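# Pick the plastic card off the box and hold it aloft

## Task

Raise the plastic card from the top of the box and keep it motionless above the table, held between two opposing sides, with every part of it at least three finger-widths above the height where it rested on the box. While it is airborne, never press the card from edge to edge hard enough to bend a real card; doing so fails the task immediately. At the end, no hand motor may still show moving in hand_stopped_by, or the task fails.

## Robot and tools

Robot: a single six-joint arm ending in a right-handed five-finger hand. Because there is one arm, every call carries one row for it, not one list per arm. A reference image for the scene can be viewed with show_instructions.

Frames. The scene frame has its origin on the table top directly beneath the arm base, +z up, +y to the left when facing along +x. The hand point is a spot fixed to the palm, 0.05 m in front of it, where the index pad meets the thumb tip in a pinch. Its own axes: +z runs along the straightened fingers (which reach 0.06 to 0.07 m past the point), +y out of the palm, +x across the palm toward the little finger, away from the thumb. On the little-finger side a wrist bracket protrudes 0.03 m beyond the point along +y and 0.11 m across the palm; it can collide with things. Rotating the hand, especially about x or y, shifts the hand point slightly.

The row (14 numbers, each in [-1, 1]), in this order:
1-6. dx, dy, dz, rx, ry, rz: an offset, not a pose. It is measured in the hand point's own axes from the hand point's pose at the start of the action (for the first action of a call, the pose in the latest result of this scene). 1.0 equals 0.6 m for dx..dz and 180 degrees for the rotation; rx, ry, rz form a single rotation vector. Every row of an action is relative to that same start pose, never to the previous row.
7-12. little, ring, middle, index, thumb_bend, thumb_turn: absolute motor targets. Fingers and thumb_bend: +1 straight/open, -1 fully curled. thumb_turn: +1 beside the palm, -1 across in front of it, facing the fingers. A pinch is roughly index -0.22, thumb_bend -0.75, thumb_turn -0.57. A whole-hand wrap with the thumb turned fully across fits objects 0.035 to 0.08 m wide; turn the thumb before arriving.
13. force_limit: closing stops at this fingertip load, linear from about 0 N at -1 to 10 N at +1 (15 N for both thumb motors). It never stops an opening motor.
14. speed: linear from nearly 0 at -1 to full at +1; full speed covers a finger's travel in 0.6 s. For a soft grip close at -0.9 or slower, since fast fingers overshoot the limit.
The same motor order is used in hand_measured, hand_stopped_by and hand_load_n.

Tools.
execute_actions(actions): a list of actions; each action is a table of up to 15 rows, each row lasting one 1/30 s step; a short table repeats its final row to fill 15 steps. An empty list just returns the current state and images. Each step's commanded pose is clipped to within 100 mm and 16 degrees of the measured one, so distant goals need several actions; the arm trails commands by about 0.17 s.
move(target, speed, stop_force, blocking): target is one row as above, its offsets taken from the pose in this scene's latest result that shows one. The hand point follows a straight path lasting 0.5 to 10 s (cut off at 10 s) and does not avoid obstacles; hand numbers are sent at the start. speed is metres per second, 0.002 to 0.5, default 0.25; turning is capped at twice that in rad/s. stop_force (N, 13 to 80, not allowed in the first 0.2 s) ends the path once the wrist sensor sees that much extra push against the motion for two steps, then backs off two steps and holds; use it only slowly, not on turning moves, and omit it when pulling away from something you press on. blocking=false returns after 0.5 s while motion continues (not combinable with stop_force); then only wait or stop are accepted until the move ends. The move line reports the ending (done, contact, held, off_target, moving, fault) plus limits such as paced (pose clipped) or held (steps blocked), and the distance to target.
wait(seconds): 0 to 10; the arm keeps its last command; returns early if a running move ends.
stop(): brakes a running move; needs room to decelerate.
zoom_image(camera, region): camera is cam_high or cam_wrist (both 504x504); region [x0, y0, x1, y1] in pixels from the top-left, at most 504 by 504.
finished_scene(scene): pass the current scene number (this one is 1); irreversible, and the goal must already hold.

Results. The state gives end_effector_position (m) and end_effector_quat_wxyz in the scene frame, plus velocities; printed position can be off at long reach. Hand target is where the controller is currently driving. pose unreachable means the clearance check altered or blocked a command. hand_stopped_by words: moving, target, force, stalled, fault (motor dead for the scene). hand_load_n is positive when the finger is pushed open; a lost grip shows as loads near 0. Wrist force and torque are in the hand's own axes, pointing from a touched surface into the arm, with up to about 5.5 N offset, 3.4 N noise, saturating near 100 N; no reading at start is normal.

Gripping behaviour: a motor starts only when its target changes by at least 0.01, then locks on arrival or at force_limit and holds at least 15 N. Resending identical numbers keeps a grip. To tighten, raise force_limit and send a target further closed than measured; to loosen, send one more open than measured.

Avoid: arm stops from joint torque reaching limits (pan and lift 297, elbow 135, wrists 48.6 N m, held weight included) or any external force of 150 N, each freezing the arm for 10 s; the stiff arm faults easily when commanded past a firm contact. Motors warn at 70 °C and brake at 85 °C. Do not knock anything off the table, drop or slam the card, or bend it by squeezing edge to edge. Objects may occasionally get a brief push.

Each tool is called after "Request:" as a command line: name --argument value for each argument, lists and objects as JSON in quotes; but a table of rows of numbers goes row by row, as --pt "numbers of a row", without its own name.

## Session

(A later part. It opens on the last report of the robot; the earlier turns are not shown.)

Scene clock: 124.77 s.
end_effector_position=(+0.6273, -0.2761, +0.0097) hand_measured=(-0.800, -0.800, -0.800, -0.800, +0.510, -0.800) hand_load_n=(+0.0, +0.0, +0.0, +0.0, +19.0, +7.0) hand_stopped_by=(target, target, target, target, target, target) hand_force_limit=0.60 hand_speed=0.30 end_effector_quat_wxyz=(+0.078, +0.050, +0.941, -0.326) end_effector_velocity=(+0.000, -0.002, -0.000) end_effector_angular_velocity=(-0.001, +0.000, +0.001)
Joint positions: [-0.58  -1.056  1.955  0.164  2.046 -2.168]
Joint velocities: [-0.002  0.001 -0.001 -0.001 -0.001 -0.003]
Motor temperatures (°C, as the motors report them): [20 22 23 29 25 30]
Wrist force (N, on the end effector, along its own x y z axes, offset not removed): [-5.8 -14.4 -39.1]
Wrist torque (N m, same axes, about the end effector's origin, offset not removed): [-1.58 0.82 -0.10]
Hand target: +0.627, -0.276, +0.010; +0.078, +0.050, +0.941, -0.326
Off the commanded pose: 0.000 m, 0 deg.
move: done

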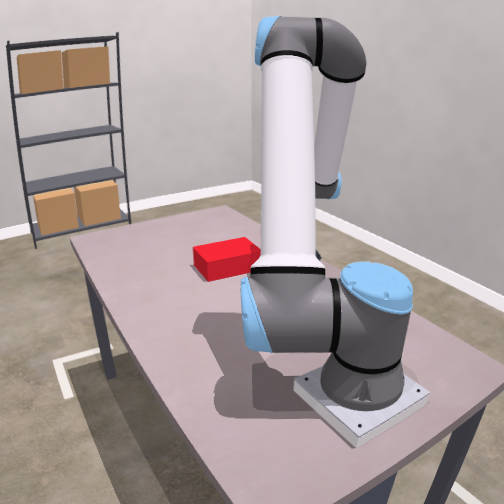

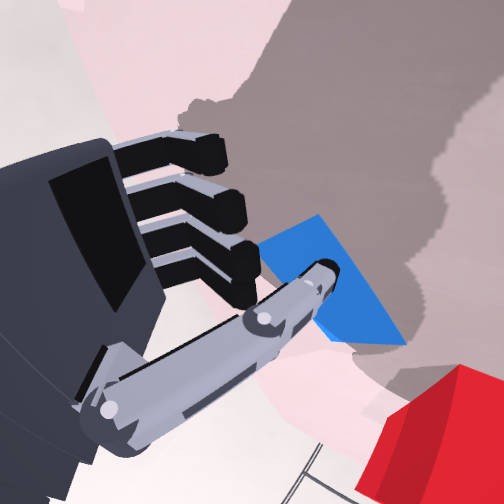

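Request:
move --target '[0,-0.066,0.052,0,0,0,-0.8,-0.8,-0.8,-0.8,0.5,-0.8,0.6,0.3]' --speed 0.02

Request:
move --target '[0,-0.03,-0.04,0,0,0,-0.8,-0.8,-0.8,-0.8,0.5,-0.8,0.6,0.3]' --speed 0.03

Scene clock: 128.23 s.
end_effector_position=(+0.6251, -0.3264, +0.0094) hand_measured=(-0.800, -0.800, -0.800, -0.800, +0.512, -0.800) hand_load_n=(+0.0, +0.0, +0.0, +0.0, +22.0, +11.5) hand_stopped_by=(target, target, target, target, target, target) hand_force_limit=0.60 hand_speed=0.30 end_effector_quat_wxyz=(+0.078, +0.050, +0.941, -0.326) end_effector_velocity=(-0.000, -0.002, +0.000) end_effector_angular_velocity=(+0.000, -0.000, -0.000)
Joint positions: [-0.655 -1.046  1.929  0.148  2.008 -2.241]
Joint velocities: [-0.003  0.    -0.001 -0.    -0.001 -0.002]
Motor temperatures (°C, as the motors report them): [20 22 23 29 25 30]
Wrist force (N, on the end effector, along its own x y z axes, offset not removed): [-9.7 -17.6 -44.3]
Wrist torque (N m, same axes, about the end effector's origin, offset not removed): [-2.13 0.97 -0.17]
Hand target: +0.625, -0.327, +0.009; +0.078, +0.050, +0.941, -0.326
Off the commanded pose: 0.000 m, 0 deg.
move: done

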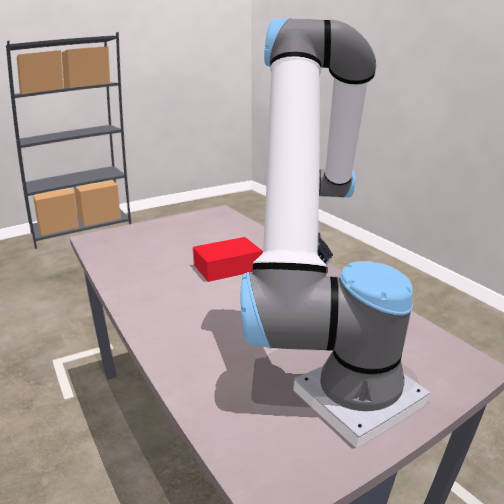

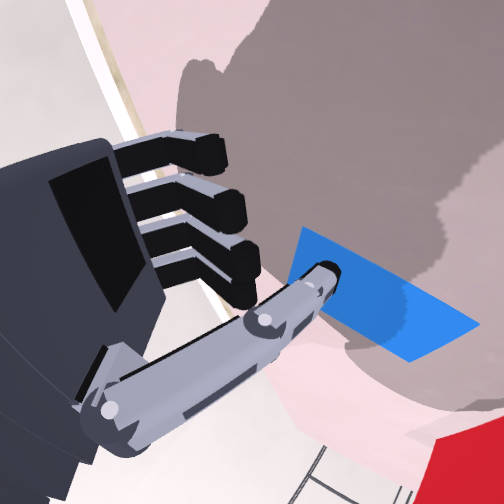

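Scene clock: 129.57 s.
end_effector_position=(+0.6198, -0.3256, +0.0388) hand_measured=(-0.800, -0.800, -0.800, -0.800, +0.500, -0.800) hand_load_n=(+0.0, +0.0, +0.0, +0.0, +0.0, +0.0) hand_stopped_by=(target, target, target, target, target, target) hand_force_limit=0.60 hand_speed=0.30 end_effector_quat_wxyz=(+0.078, +0.050, +0.941, -0.326) end_effector_velocity=(-0.001, -0.000, +0.001) end_effector_angular_velocity=(+0.000, +0.000, -0.001)
Joint positions: [-0.66  -1.091  1.931  0.19   2.006 -2.245]
Joint velocities: [-0.001 -0.002  0.     0.002 -0.    -0.   ]
Motor temperatures (°C, as the motors report them): [20 22 23 29 25 30]
Wrist force (N, on the end effector, along its own x y z axes, offset not removed): [0.7 -2.5 -2.3]
Wrist torque (N m, same axes, about the end effector's origin, offset not removed): [-0.01 0.39 -0.23]
Hand target: +0.620, -0.326, +0.039; +0.078, +0.050, +0.941, -0.326
Off the commanded pose: 0.000 m, 0 deg.
move: done

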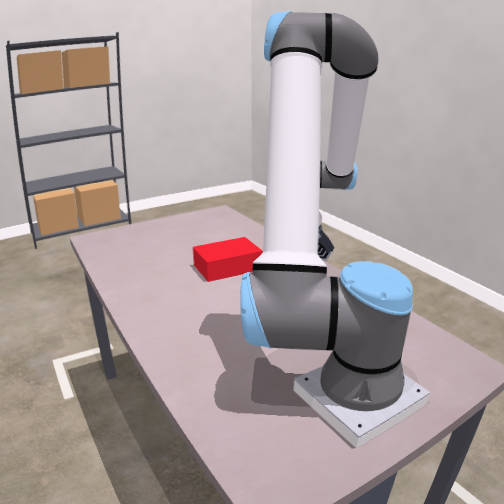

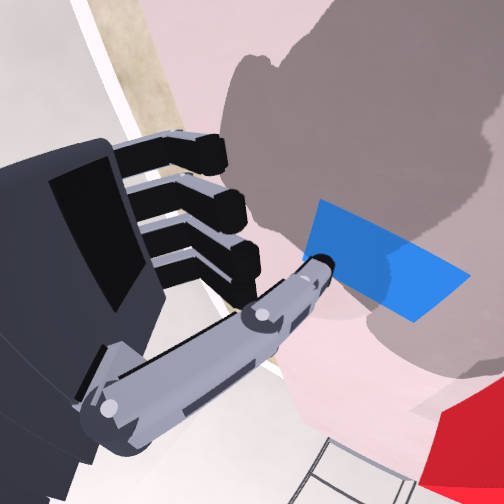

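Request:
move --target '[-0.03,0.046,-0.036,0,0,0,-0.8,-0.8,-0.8,-0.8,0.5,-0.8,0.6,0.3]' --speed 0.04

Request:
move --target '[0,0.04,0.052,0,0,0,-0.8,-0.8,-0.8,-0.8,0.5,-0.8,0.6,0.3]' --speed 0.006 --stop_force 15

Request:
move --target '[0,-0.079,0.063,0,0,0,-0.8,-0.8,-0.8,-0.8,0.5,-0.8,0.6,0.3]' --speed 0.02

Scene clock: 133.47 s.
end_effector_position=(+0.6390, -0.2915, +0.0421) hand_measured=(-0.800, -0.800, -0.800, -0.800, +0.500, -0.800) hand_load_n=(+0.0, +0.0, +0.0, +0.0, +0.0, +0.0) hand_stopped_by=(target, target, target, target, target, target) hand_force_limit=0.60 hand_speed=0.30 end_effector_quat_wxyz=(+0.078, +0.050, +0.941, -0.326) end_effector_velocity=(+0.001, +0.002, +0.000) end_effector_angular_velocity=(-0.000, -0.000, +0.000)
Joint positions: [-0.591 -1.081  1.912  0.227  2.04  -2.179]
Joint velocities: [ 0.004  0.001 -0.002  0.002  0.002  0.004]
Motor temperatures (°C, as the motors report them): [20 22 23 29 25 30]
Wrist force (N, on the end effector, along its own x y z axes, offset not removed): [-0.5 -1.4 -3.0]
Wrist torque (N m, same axes, about the end effector's origin, offset not removed): [0.22 0.63 -0.36]
Hand target: +0.639, -0.291, +0.042; +0.078, +0.050, +0.941, -0.326
Off the commanded pose: 0.000 m, 0 deg.
move: done

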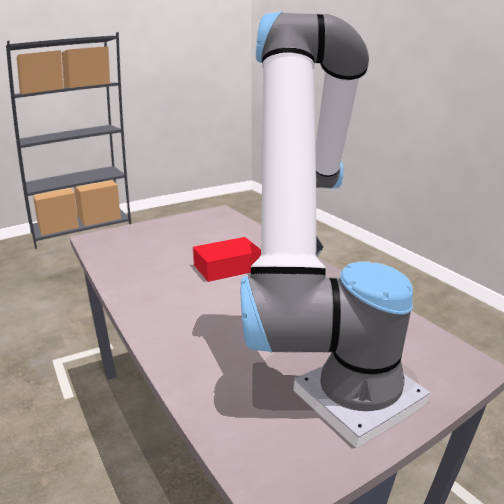

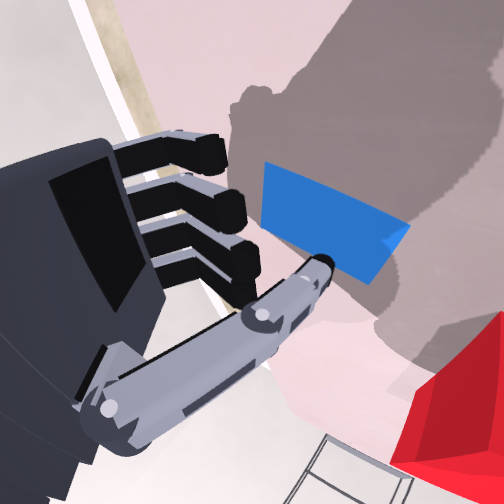

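Scene clock: 139.07 s.
end_effector_position=(+0.6446, -0.2919, +0.0112) hand_measured=(-0.800, -0.800, -0.800, -0.800, +0.500, -0.800) hand_load_n=(+0.0, +0.0, +0.0, +0.0, +0.5, -1.5) hand_stopped_by=(target, target, target, target, target, target) hand_force_limit=0.60 hand_speed=0.30 end_effector_quat_wxyz=(+0.078, +0.050, +0.941, -0.326) end_effector_velocity=(-0.000, +0.001, +0.001) end_effector_angular_velocity=(+0.000, +0.001, +0.000)
Joint positions: [-0.586 -1.034  1.91   0.184  2.043 -2.174]
Joint velocities: [ 0.    -0.002  0.     0.002  0.    -0.   ]
Motor temperatures (°C, as the motors report them): [20 22 23 29 25 30]
Wrist force (N, on the end effector, along its own x y z axes, offset not removed): [1.3 -11.9 -15.5]
Wrist torque (N m, same axes, about the end effector's origin, offset not removed): [-0.46 0.50 -0.30]
Hand target: +0.644, -0.292, +0.011; +0.078, +0.050, +0.941, -0.326
Off the commanded pose: 0.008 m, 0 deg.
move: contact

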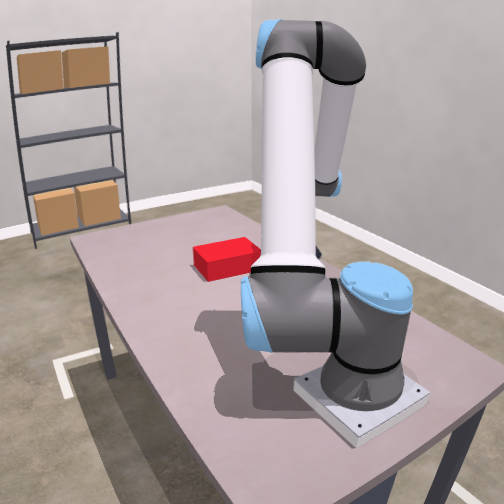

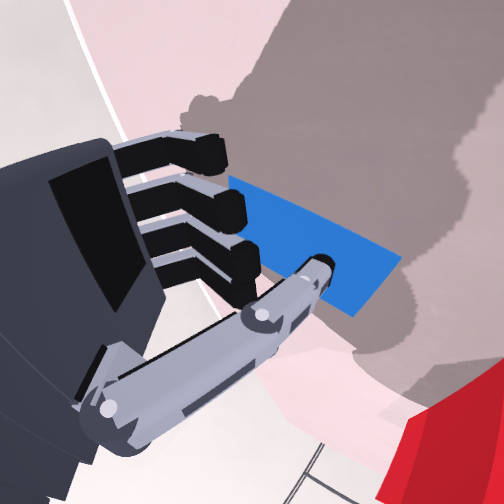

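Scene clock: 142.40 s.
end_effector_position=(+0.6420, -0.3525, +0.0104) hand_measured=(-0.800, -0.800, -0.800, -0.800, +0.506, -0.800) hand_load_n=(+0.0, +0.0, +0.0, +0.0, +12.0, +5.5) hand_stopped_by=(target, target, target, target, target, target) hand_force_limit=0.60 hand_speed=0.30 end_effector_quat_wxyz=(+0.078, +0.050, +0.941, -0.326) end_effector_velocity=(+0.001, -0.002, +0.002) end_effector_angular_velocity=(-0.002, -0.003, +0.001)
Joint positions: [-0.672 -1.019  1.875  0.168  1.999 -2.257]
Joint velocities: [-0.002 -0.002 -0.002 -0.001 -0.001 -0.002]
Motor temperatures (°C, as the motors report them): [20 22 23 29 25 30]
Wrist force (N, on the end effector, along its own x y z axes, offset not removed): [-3.0 -12.7 -28.1]
Wrist torque (N m, same axes, about the end effector's origin, offset not removed): [-1.17 0.50 -0.07]
Hand target: +0.642, -0.353, +0.010; +0.078, +0.050, +0.941, -0.326
Off the commanded pose: 0.000 m, 0 deg.
move: done

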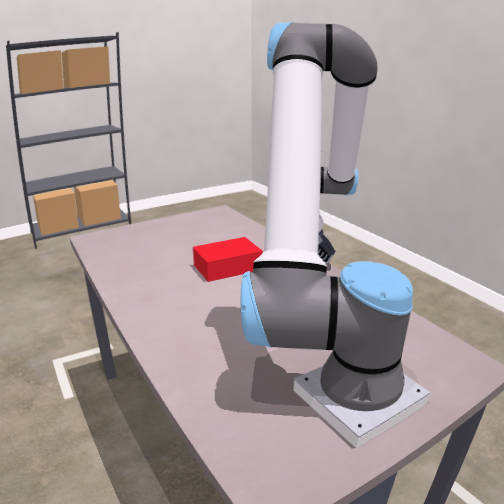

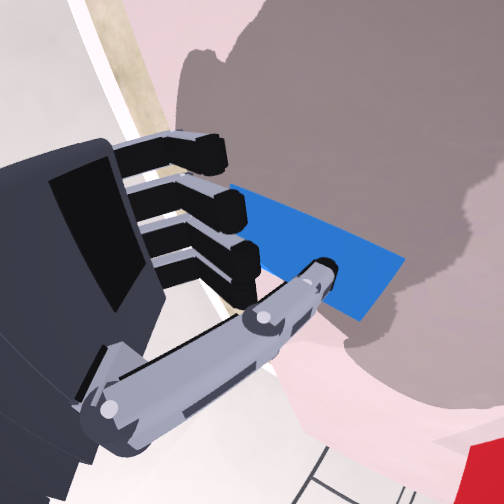

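Request:
move --target '[0,-0.06,0.047,0,0,0,-0.8,-0.8,-0.8,-0.8,0.5,-0.8,0.6,0.3]' --speed 0.02

Request:
move --target '[0,-0.09,-0.03,-0.24,0,0,-0.8,-0.8,-0.8,0.6,-0.74,-0.57,0.6,0.3]' --speed 0.05

Scene clock: 145.87 s.
end_effector_position=(+0.6400, -0.3980, +0.0102) hand_measured=(-0.800, -0.800, -0.800, -0.800, +0.508, -0.800) hand_load_n=(+0.0, +0.0, +0.0, +0.0, +15.5, +6.5) hand_stopped_by=(target, target, target, target, target, target) hand_force_limit=0.60 hand_speed=0.30 end_effector_quat_wxyz=(+0.078, +0.050, +0.941, -0.326) end_effector_velocity=(-0.001, -0.002, -0.000) end_effector_angular_velocity=(-0.000, +0.000, -0.001)
Joint positions: [-0.732 -1.004  1.841  0.164  1.968 -2.313]
Joint velocities: [-0.003  0.001 -0.001 -0.    -0.001 -0.002]
Motor temperatures (°C, as the motors report them): [20 22 23 29 25 30]
Wrist force (N, on the end effector, along its own x y z axes, offset not removed): [-5.5 -13.1 -35.9]
Wrist torque (N m, same axes, about the end effector's origin, offset not removed): [-1.34 0.93 -0.18]
Hand target: +0.640, -0.398, +0.010; +0.078, +0.050, +0.941, -0.326
Off the commanded pose: 0.000 m, 0 deg.
move: done

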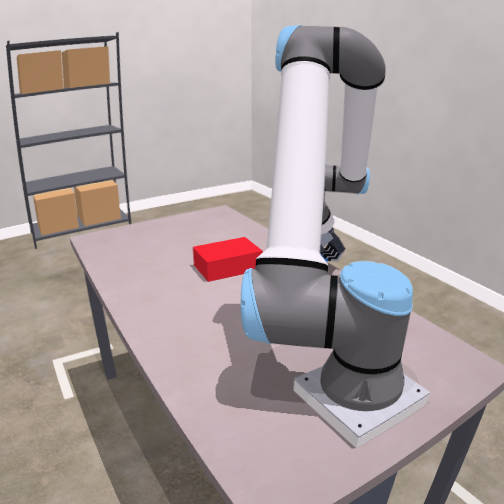

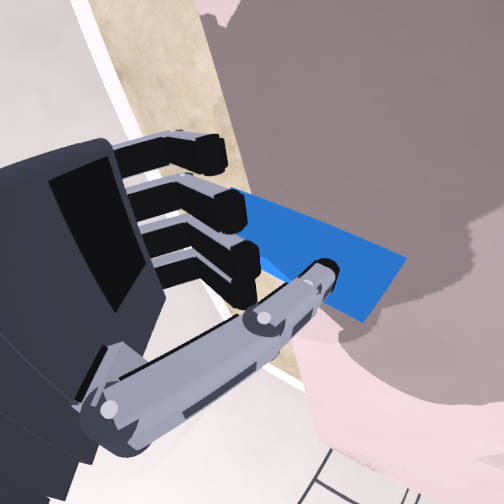

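Scene clock: 153.67 s.
end_effector_position=(+0.6300, -0.4292, +0.0562) hand_measured=(-0.800, -0.800, -0.800, +0.600, +0.500, -0.570) hand_load_n=(+0.0, +0.0, +0.0, +0.0, +0.0, +0.0) hand_stopped_by=(target, target, target, target, force, target) hand_force_limit=0.60 hand_speed=0.30 end_effector_quat_wxyz=(+0.090, +0.018, +0.995, +0.043) end_effector_velocity=(-0.000, -0.001, +0.002) end_effector_angular_velocity=(+0.009, -0.001, +0.001)
Joint positions: [-0.983 -0.838  1.531  0.847  1.375 -2.513]
Joint velocities: [-0.003  0.003 -0.005  0.01  -0.006 -0.005]
Motor temperatures (°C, as the motors report them): [20 22 23 29 25 30]
Wrist force (N, on the end effector, along its own x y z axes, offset not removed): [0.6 -1.5 -4.0]
Wrist torque (N m, same axes, about the end effector's origin, offset not removed): [0.19 0.49 -0.21]
Hand target: +0.630, -0.429, +0.056; +0.090, +0.018, +0.995, +0.043
Off the commanded pose: 0.001 m, 0 deg.
move: done

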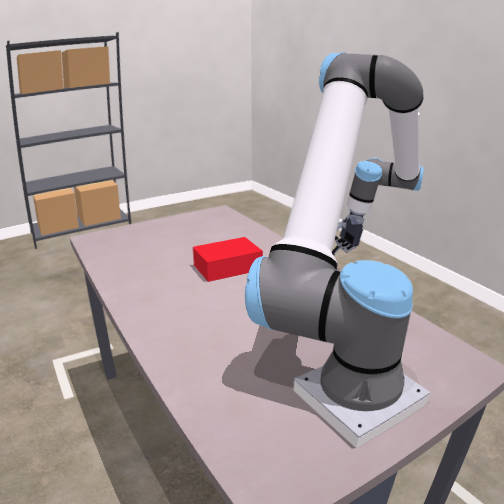

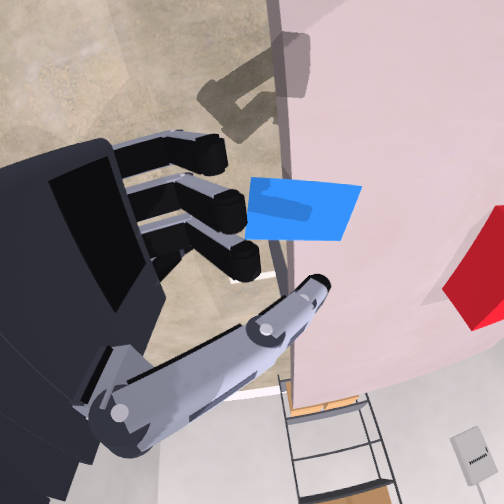

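Request:
move --target '[0,0.03,0.045,0,0,0,-0.8,-0.8,-0.8,0.6,-0.75,-0.57,0.6,0.3]' --speed 0.03

Request:
wait --seconds 1

Scene clock: 155.70 s.
end_effector_position=(+0.6353, -0.4091, +0.0315) hand_measured=(-0.800, -0.800, -0.800, +0.600, -0.750, -0.570) hand_load_n=(+0.0, +0.0, +0.0, +0.0, +0.0, +0.0) hand_stopped_by=(target, target, target, target, target, target) hand_force_limit=0.60 hand_speed=0.30 end_effector_quat_wxyz=(+0.090, +0.018, +0.995, +0.043) end_effector_velocity=(-0.000, +0.001, -0.001) end_effector_angular_velocity=(+0.001, +0.000, -0.000)
Joint positions: [-0.961 -0.824  1.56   0.8    1.376 -2.49 ]
Joint velocities: [ 0.001  0.001  0.002 -0.002 -0.     0.001]
Motor temperatures (°C, as the motors report them): [20 22 23 29 25 30]
Wrist force (N, on the end effector, along its own x y z axes, offset not removed): [1.3 -0.5 -2.2]
Wrist torque (N m, same axes, about the end effector's origin, offset not removed): [0.20 0.31 -0.17]
Hand target: +0.635, -0.409, +0.031; +0.090, +0.018, +0.995, +0.043
Off the commanded pose: 0.000 m, 0 deg.
move: done

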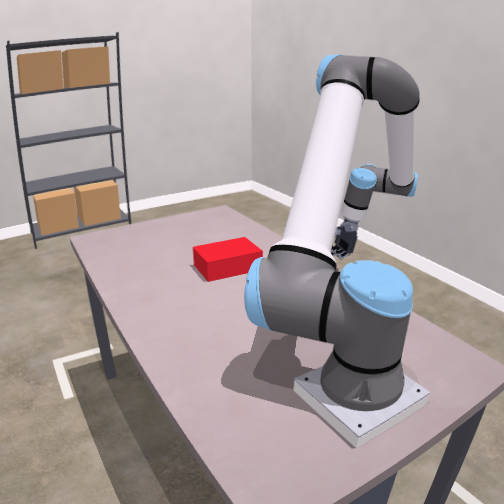

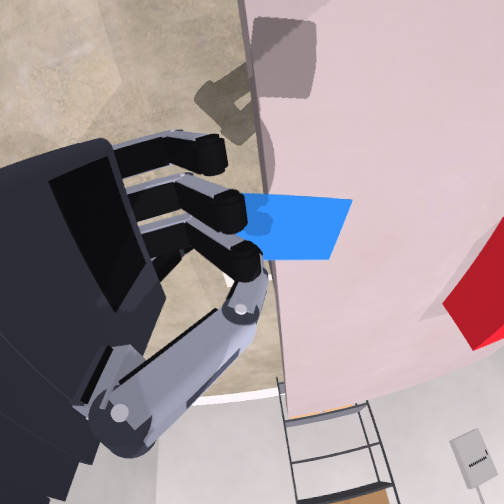

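Scene clock: 156.70 s.
end_effector_position=(+0.6353, -0.4091, +0.0313) hand_measured=(-0.800, -0.800, -0.800, +0.600, -0.750, -0.570) hand_load_n=(+0.0, +0.0, +0.0, +0.0, +0.0, +0.0) hand_stopped_by=(target, target, target, target, target, target) hand_force_limit=0.60 hand_speed=0.30 end_effector_quat_wxyz=(+0.090, +0.018, +0.995, +0.043) end_effector_velocity=(-0.000, +0.000, -0.000) end_effector_angular_velocity=(+0.001, +0.001, +0.000)
Joint positions: [-0.961 -0.824  1.56   0.799  1.376 -2.49 ]
Joint velocities: [0. 0. 0. 0. 0. 0.]
Motor temperatures (°C, as the motors report them): [20 22 23 29 25 30]
Wrist force (N, on the end effector, along its own x y z axes, offset not removed): [-0.7 -1.4 -4.9]
Wrist torque (N m, same axes, about the end effector's origin, offset not removed): [0.25 0.70 -0.30]
Hand target: +0.635, -0.409, +0.031; +0.090, +0.018, +0.995, +0.043
Off the commanded pose: 0.000 m, 0 deg.
wait: 1.00 s; at rest by 0.17 s

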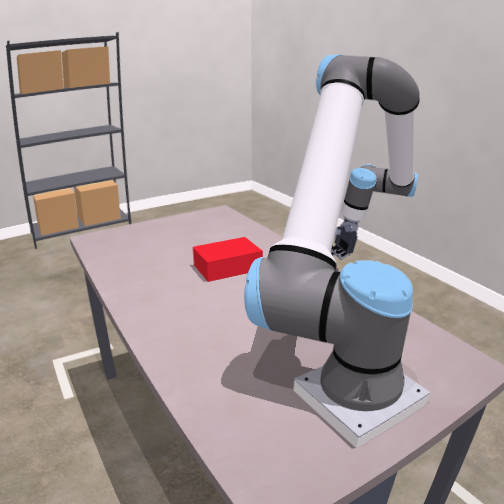

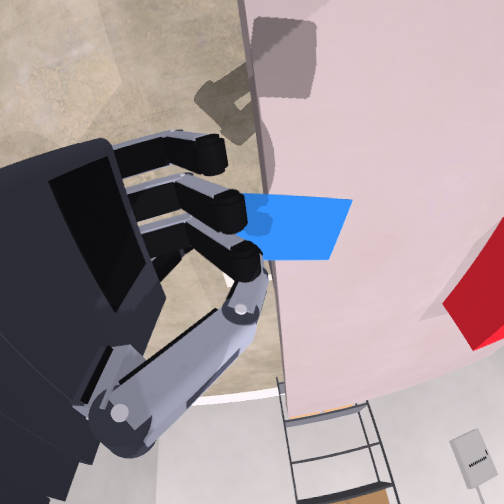

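Request:
move --target '[0.04,0,0,0,0,0,-0.8,-0.8,-0.8,0.6,-0.75,-0.57,0.6,0.3]' --speed 0.03

Request:
move --target '[0,0,0.032,0,0,0,-0.8,-0.8,-0.8,0.6,-0.75,-0.57,0.6,0.3]' --speed 0.008 --stop_force 13

Scene clock: 158.70 s.
end_effector_position=(+0.6119, -0.4081, +0.0271) hand_measured=(-0.800, -0.800, -0.800, +0.600, -0.750, -0.570) hand_load_n=(+0.0, +0.0, +0.0, +0.0, +0.0, +0.0) hand_stopped_by=(target, target, target, target, target, target) hand_force_limit=0.60 hand_speed=0.30 end_effector_quat_wxyz=(+0.090, +0.018, +0.995, +0.043) end_effector_velocity=(-0.001, +0.000, -0.000) end_effector_angular_velocity=(-0.000, -0.000, +0.001)
Joint positions: [-0.988 -0.841  1.605  0.777  1.375 -2.517]
Joint velocities: [-0.    -0.001  0.002 -0.001 -0.    -0.002]
Motor temperatures (°C, as the motors report them): [20 22 23 29 25 30]
Wrist force (N, on the end effector, along its own x y z axes, offset not removed): [1.8 -1.0 -5.9]
Wrist torque (N m, same axes, about the end effector's origin, offset not removed): [0.37 0.29 -0.16]
Hand target: +0.612, -0.408, +0.027; +0.090, +0.018, +0.995, +0.043
Off the commanded pose: 0.000 m, 0 deg.
move: done

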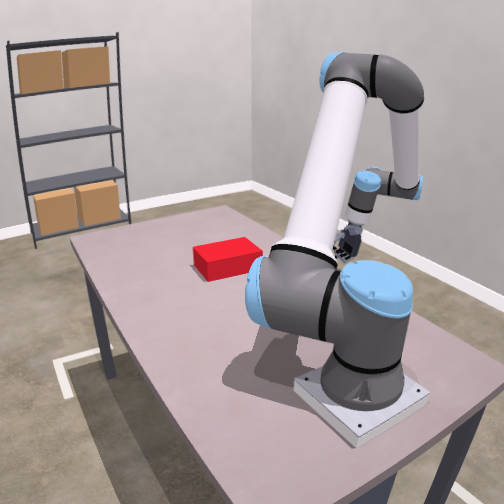

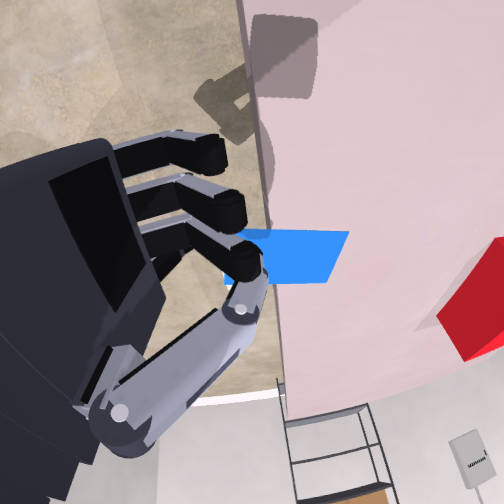

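Scene clock: 161.33 s.
end_effector_position=(+0.6153, -0.4065, +0.0084) hand_measured=(-0.800, -0.800, -0.800, +0.600, -0.750, -0.570) hand_load_n=(+0.0, +0.0, +0.0, +0.0, +0.0, +0.0) hand_stopped_by=(target, target, target, target, target, target) hand_force_limit=0.60 hand_speed=0.30 end_effector_quat_wxyz=(+0.090, +0.018, +0.995, +0.043) end_effector_velocity=(+0.000, +0.000, -0.001) end_effector_angular_velocity=(-0.000, +0.000, +0.000)
Joint positions: [-0.982 -0.818  1.605  0.753  1.375 -2.512]
Joint velocities: [ 0.001  0.001  0.    -0.001  0.     0.   ]
Motor temperatures (°C, as the motors report them): [20 22 23 29 25 30]
Wrist force (N, on the end effector, along its own x y z axes, offset not removed): [0.8 0.2 -4.7]
Wrist torque (N m, same axes, about the end effector's origin, offset not removed): [0.55 0.38 -0.25]
Hand target: +0.615, -0.406, +0.008; +0.090, +0.018, +0.995, +0.043
Off the commanded pose: 0.000 m, 0 deg.
move: done

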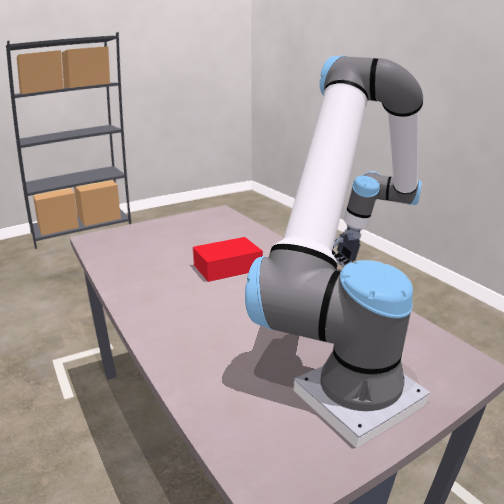

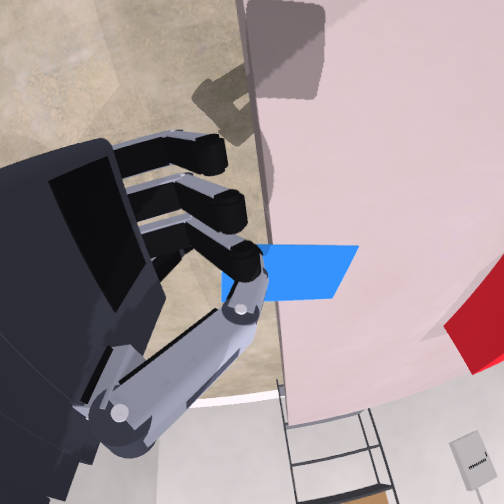

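Request:
move --target '[0,0,0.01,0,0,0,-0.8,-0.8,-0.8,0.6,-0.75,-0.57,0.0,-0.3]' --speed 0.004 --stop_force 13

Request:
execute_actions --actions '[[[0,0,0,0,0,0,-0.8,-0.8,-0.8,-0.35,-0.74,-0.57,0.0,-0.3]],[[0,0,0,0,0,0,-0.8,-0.8,-0.8,-0.35,-0.74,-0.57,0.0,-0.3]],[[0,0,0,0,0,0,-0.8,-0.8,-0.8,-0.35,-0.74,-0.57,0.0,-0.3]],[[0,0,0,0,0,0,-0.8,-0.8,-0.8,-0.35,-0.74,-0.57,0.0,-0.3]]]'

Scene clock: 164.73 s.
end_effector_position=(+0.6164, -0.4060, +0.0026) hand_measured=(-0.800, -0.800, -0.800, +0.600, -0.750, -0.570) hand_load_n=(+0.0, +0.0, +0.0, +0.0, +0.0, +0.0) hand_stopped_by=(target, target, target, target, target, target) hand_force_limit=0.00 hand_speed=-0.30 end_effector_quat_wxyz=(+0.090, +0.018, +0.995, +0.043) end_effector_velocity=(-0.000, -0.001, -0.000) end_effector_angular_velocity=(-0.001, -0.001, -0.001)
Joint positions: [-0.981 -0.811  1.604  0.746  1.375 -2.51 ]
Joint velocities: [-0.001 -0.    -0.    -0.001  0.     0.   ]
Motor temperatures (°C, as the motors report them): [20 22 23 29 25 30]
Wrist force (N, on the end effector, along its own x y z axes, offset not removed): [0.5 0.4 -3.1]
Wrist torque (N m, same axes, about the end effector's origin, offset not removed): [0.45 0.46 -0.17]
Hand target: +0.616, -0.406, +0.003; +0.090, +0.018, +0.995, +0.043
Off the commanded pose: 0.000 m, 0 deg.
move: done

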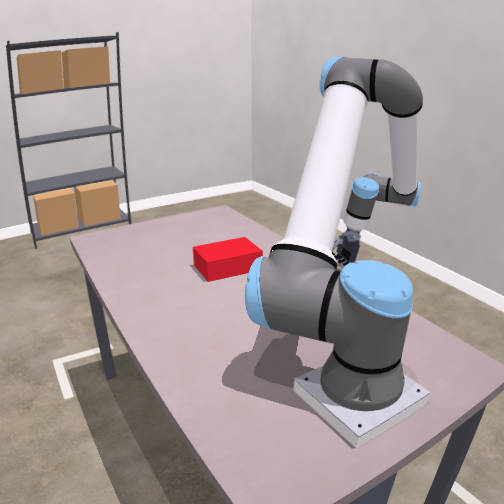

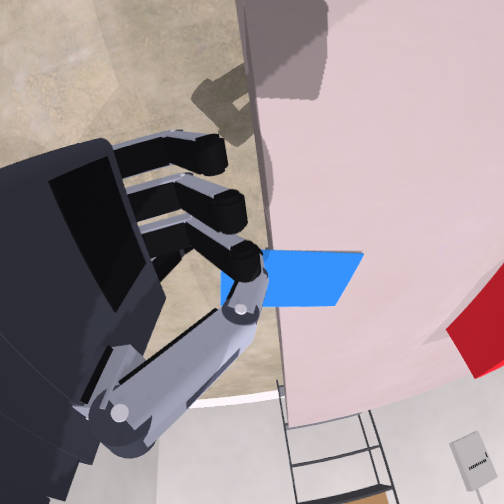

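Scene clock: 166.73 s.
end_effector_position=(+0.6164, -0.4060, +0.0026) hand_measured=(-0.800, -0.800, -0.800, -0.232, -0.740, -0.570) hand_load_n=(+0.0, +0.0, +0.0, +11.5, +0.5, -0.5) hand_stopped_by=(target, target, target, force, target, target) hand_force_limit=0.00 hand_speed=-0.30 end_effector_quat_wxyz=(+0.090, +0.018, +0.995, +0.043) end_effector_velocity=(-0.000, -0.001, +0.001) end_effector_angular_velocity=(-0.002, -0.001, -0.001)
Joint positions: [-0.981 -0.811  1.604  0.746  1.375 -2.51 ]
Joint velocities: [-0.001 -0.002 -0.    -0.    -0.     0.   ]
Motor temperatures (°C, as the motors report them): [20 22 23 29 25 30]
Wrist force (N, on the end effector, along its own x y z axes, offset not removed): [1.1 -1.6 -2.9]
Wrist torque (N m, same axes, about the end effector's origin, offset not removed): [0.15 0.34 -0.23]
Hand target: +0.616, -0.406, +0.003; +0.090, +0.018, +0.995, +0.043
Off the commanded pose: 0.000 m, 0 deg.

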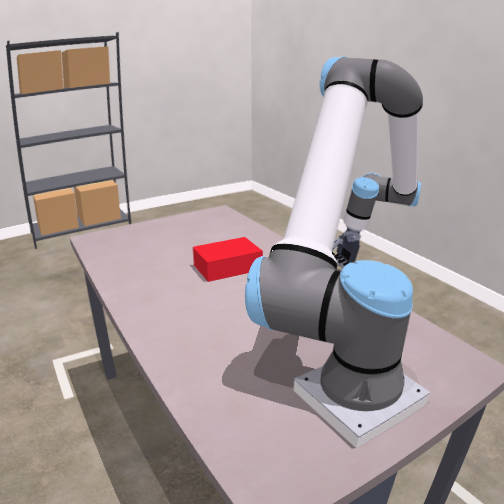

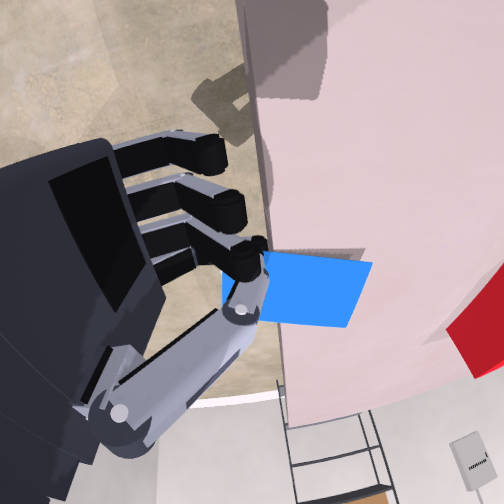

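Gripped. Lifting.

Request:
move --target '[0,0,-0.3,0,0,0,-0.8,-0.8,-0.8,-0.35,-0.74,-0.57,0.0,-0.3]' --speed 0.05

Request:
move --target '[0,0.3,0,0,0,0,-0.8,-0.8,-0.8,-0.35,-0.74,-0.57,0.0,-0.3]' --speed 0.06

Scene clock: 171.33 s.
end_effector_position=(+0.5840, -0.4210, +0.1788) hand_measured=(-0.800, -0.800, -0.800, -0.232, -0.740, -0.570) hand_load_n=(+0.0, +0.0, +0.0, +11.5, +0.5, -0.5) hand_stopped_by=(target, target, target, force, target, target) hand_force_limit=0.00 hand_speed=-0.30 end_effector_quat_wxyz=(+0.090, +0.018, +0.995, +0.043) end_effector_velocity=(-0.000, -0.000, +0.002) end_effector_angular_velocity=(+0.001, +0.000, -0.000)
Joint positions: [-1.031 -1.007  1.573  0.984  1.374 -2.562]
Joint velocities: [-0.001 -0.001 -0.001  0.003 -0.    -0.001]
Motor temperatures (°C, as the motors report them): [20 22 23 29 25 30]
Wrist force (N, on the end effector, along its own x y z axes, offset not removed): [2.2 -3.8 -3.5]
Wrist torque (N m, same axes, about the end effector's origin, offset not removed): [-0.29 0.23 -0.24]
Hand target: +0.584, -0.421, +0.179; +0.090, +0.018, +0.995, +0.043
Off the commanded pose: 0.000 m, 0 deg.
move: done

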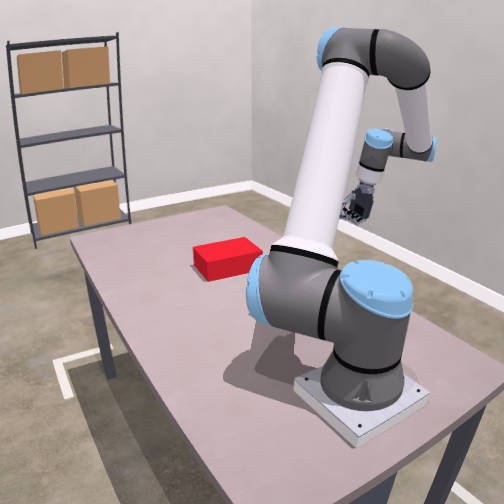

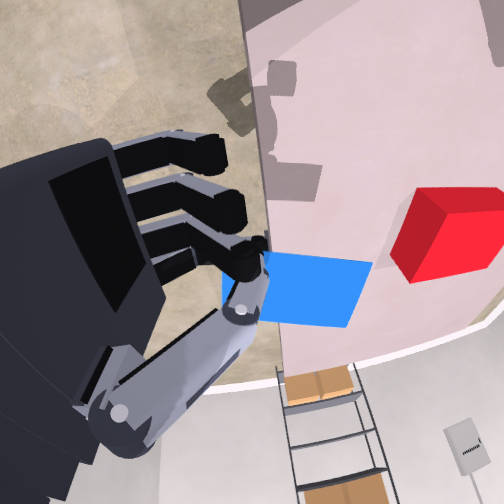

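Scene clock: 174.70 s.
end_effector_position=(+0.5890, -0.2420, +0.1952) hand_measured=(-0.800, -0.800, -0.800, -0.232, -0.740, -0.570) hand_load_n=(+0.0, +0.0, +0.0, +11.5, +0.5, -0.5) hand_stopped_by=(target, target, target, force, target, target) hand_force_limit=0.00 hand_speed=-0.30 end_effector_quat_wxyz=(+0.090, +0.018, +0.995, +0.043) end_effector_velocity=(-0.000, +0.001, +0.001) end_effector_angular_velocity=(-0.001, -0.001, -0.002)
Joint positions: [-0.859 -1.18   1.804  0.891  1.38  -2.386]
Joint velocities: [ 0.001 -0.003  0.002 -0.001  0.     0.003]
Motor temperatures (°C, as the motors report them): [20 22 23 29 25 30]
Wrist force (N, on the end effector, along its own x y z axes, offset not removed): [0.9 -2.9 -5.4]
Wrist torque (N m, same axes, about the end effector's origin, offset not removed): [-0.01 0.48 -0.28]
Hand target: +0.589, -0.242, +0.195; +0.090, +0.018, +0.995, +0.043
Off the commanded pose: 0.001 m, 0 deg.
move: done

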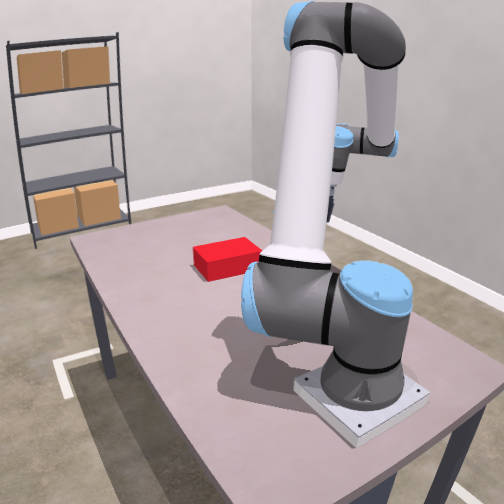

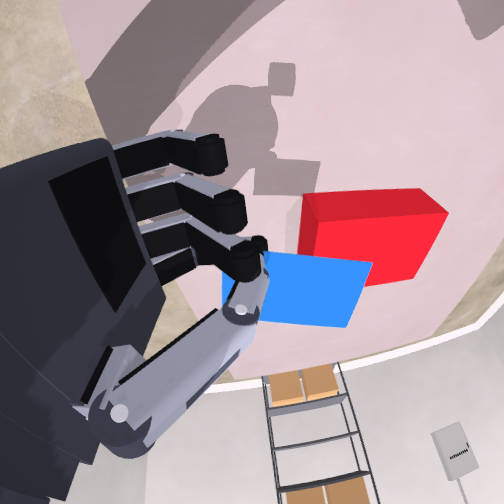

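Request:
finished_scene --scene 2

The scene is finished: the task was done.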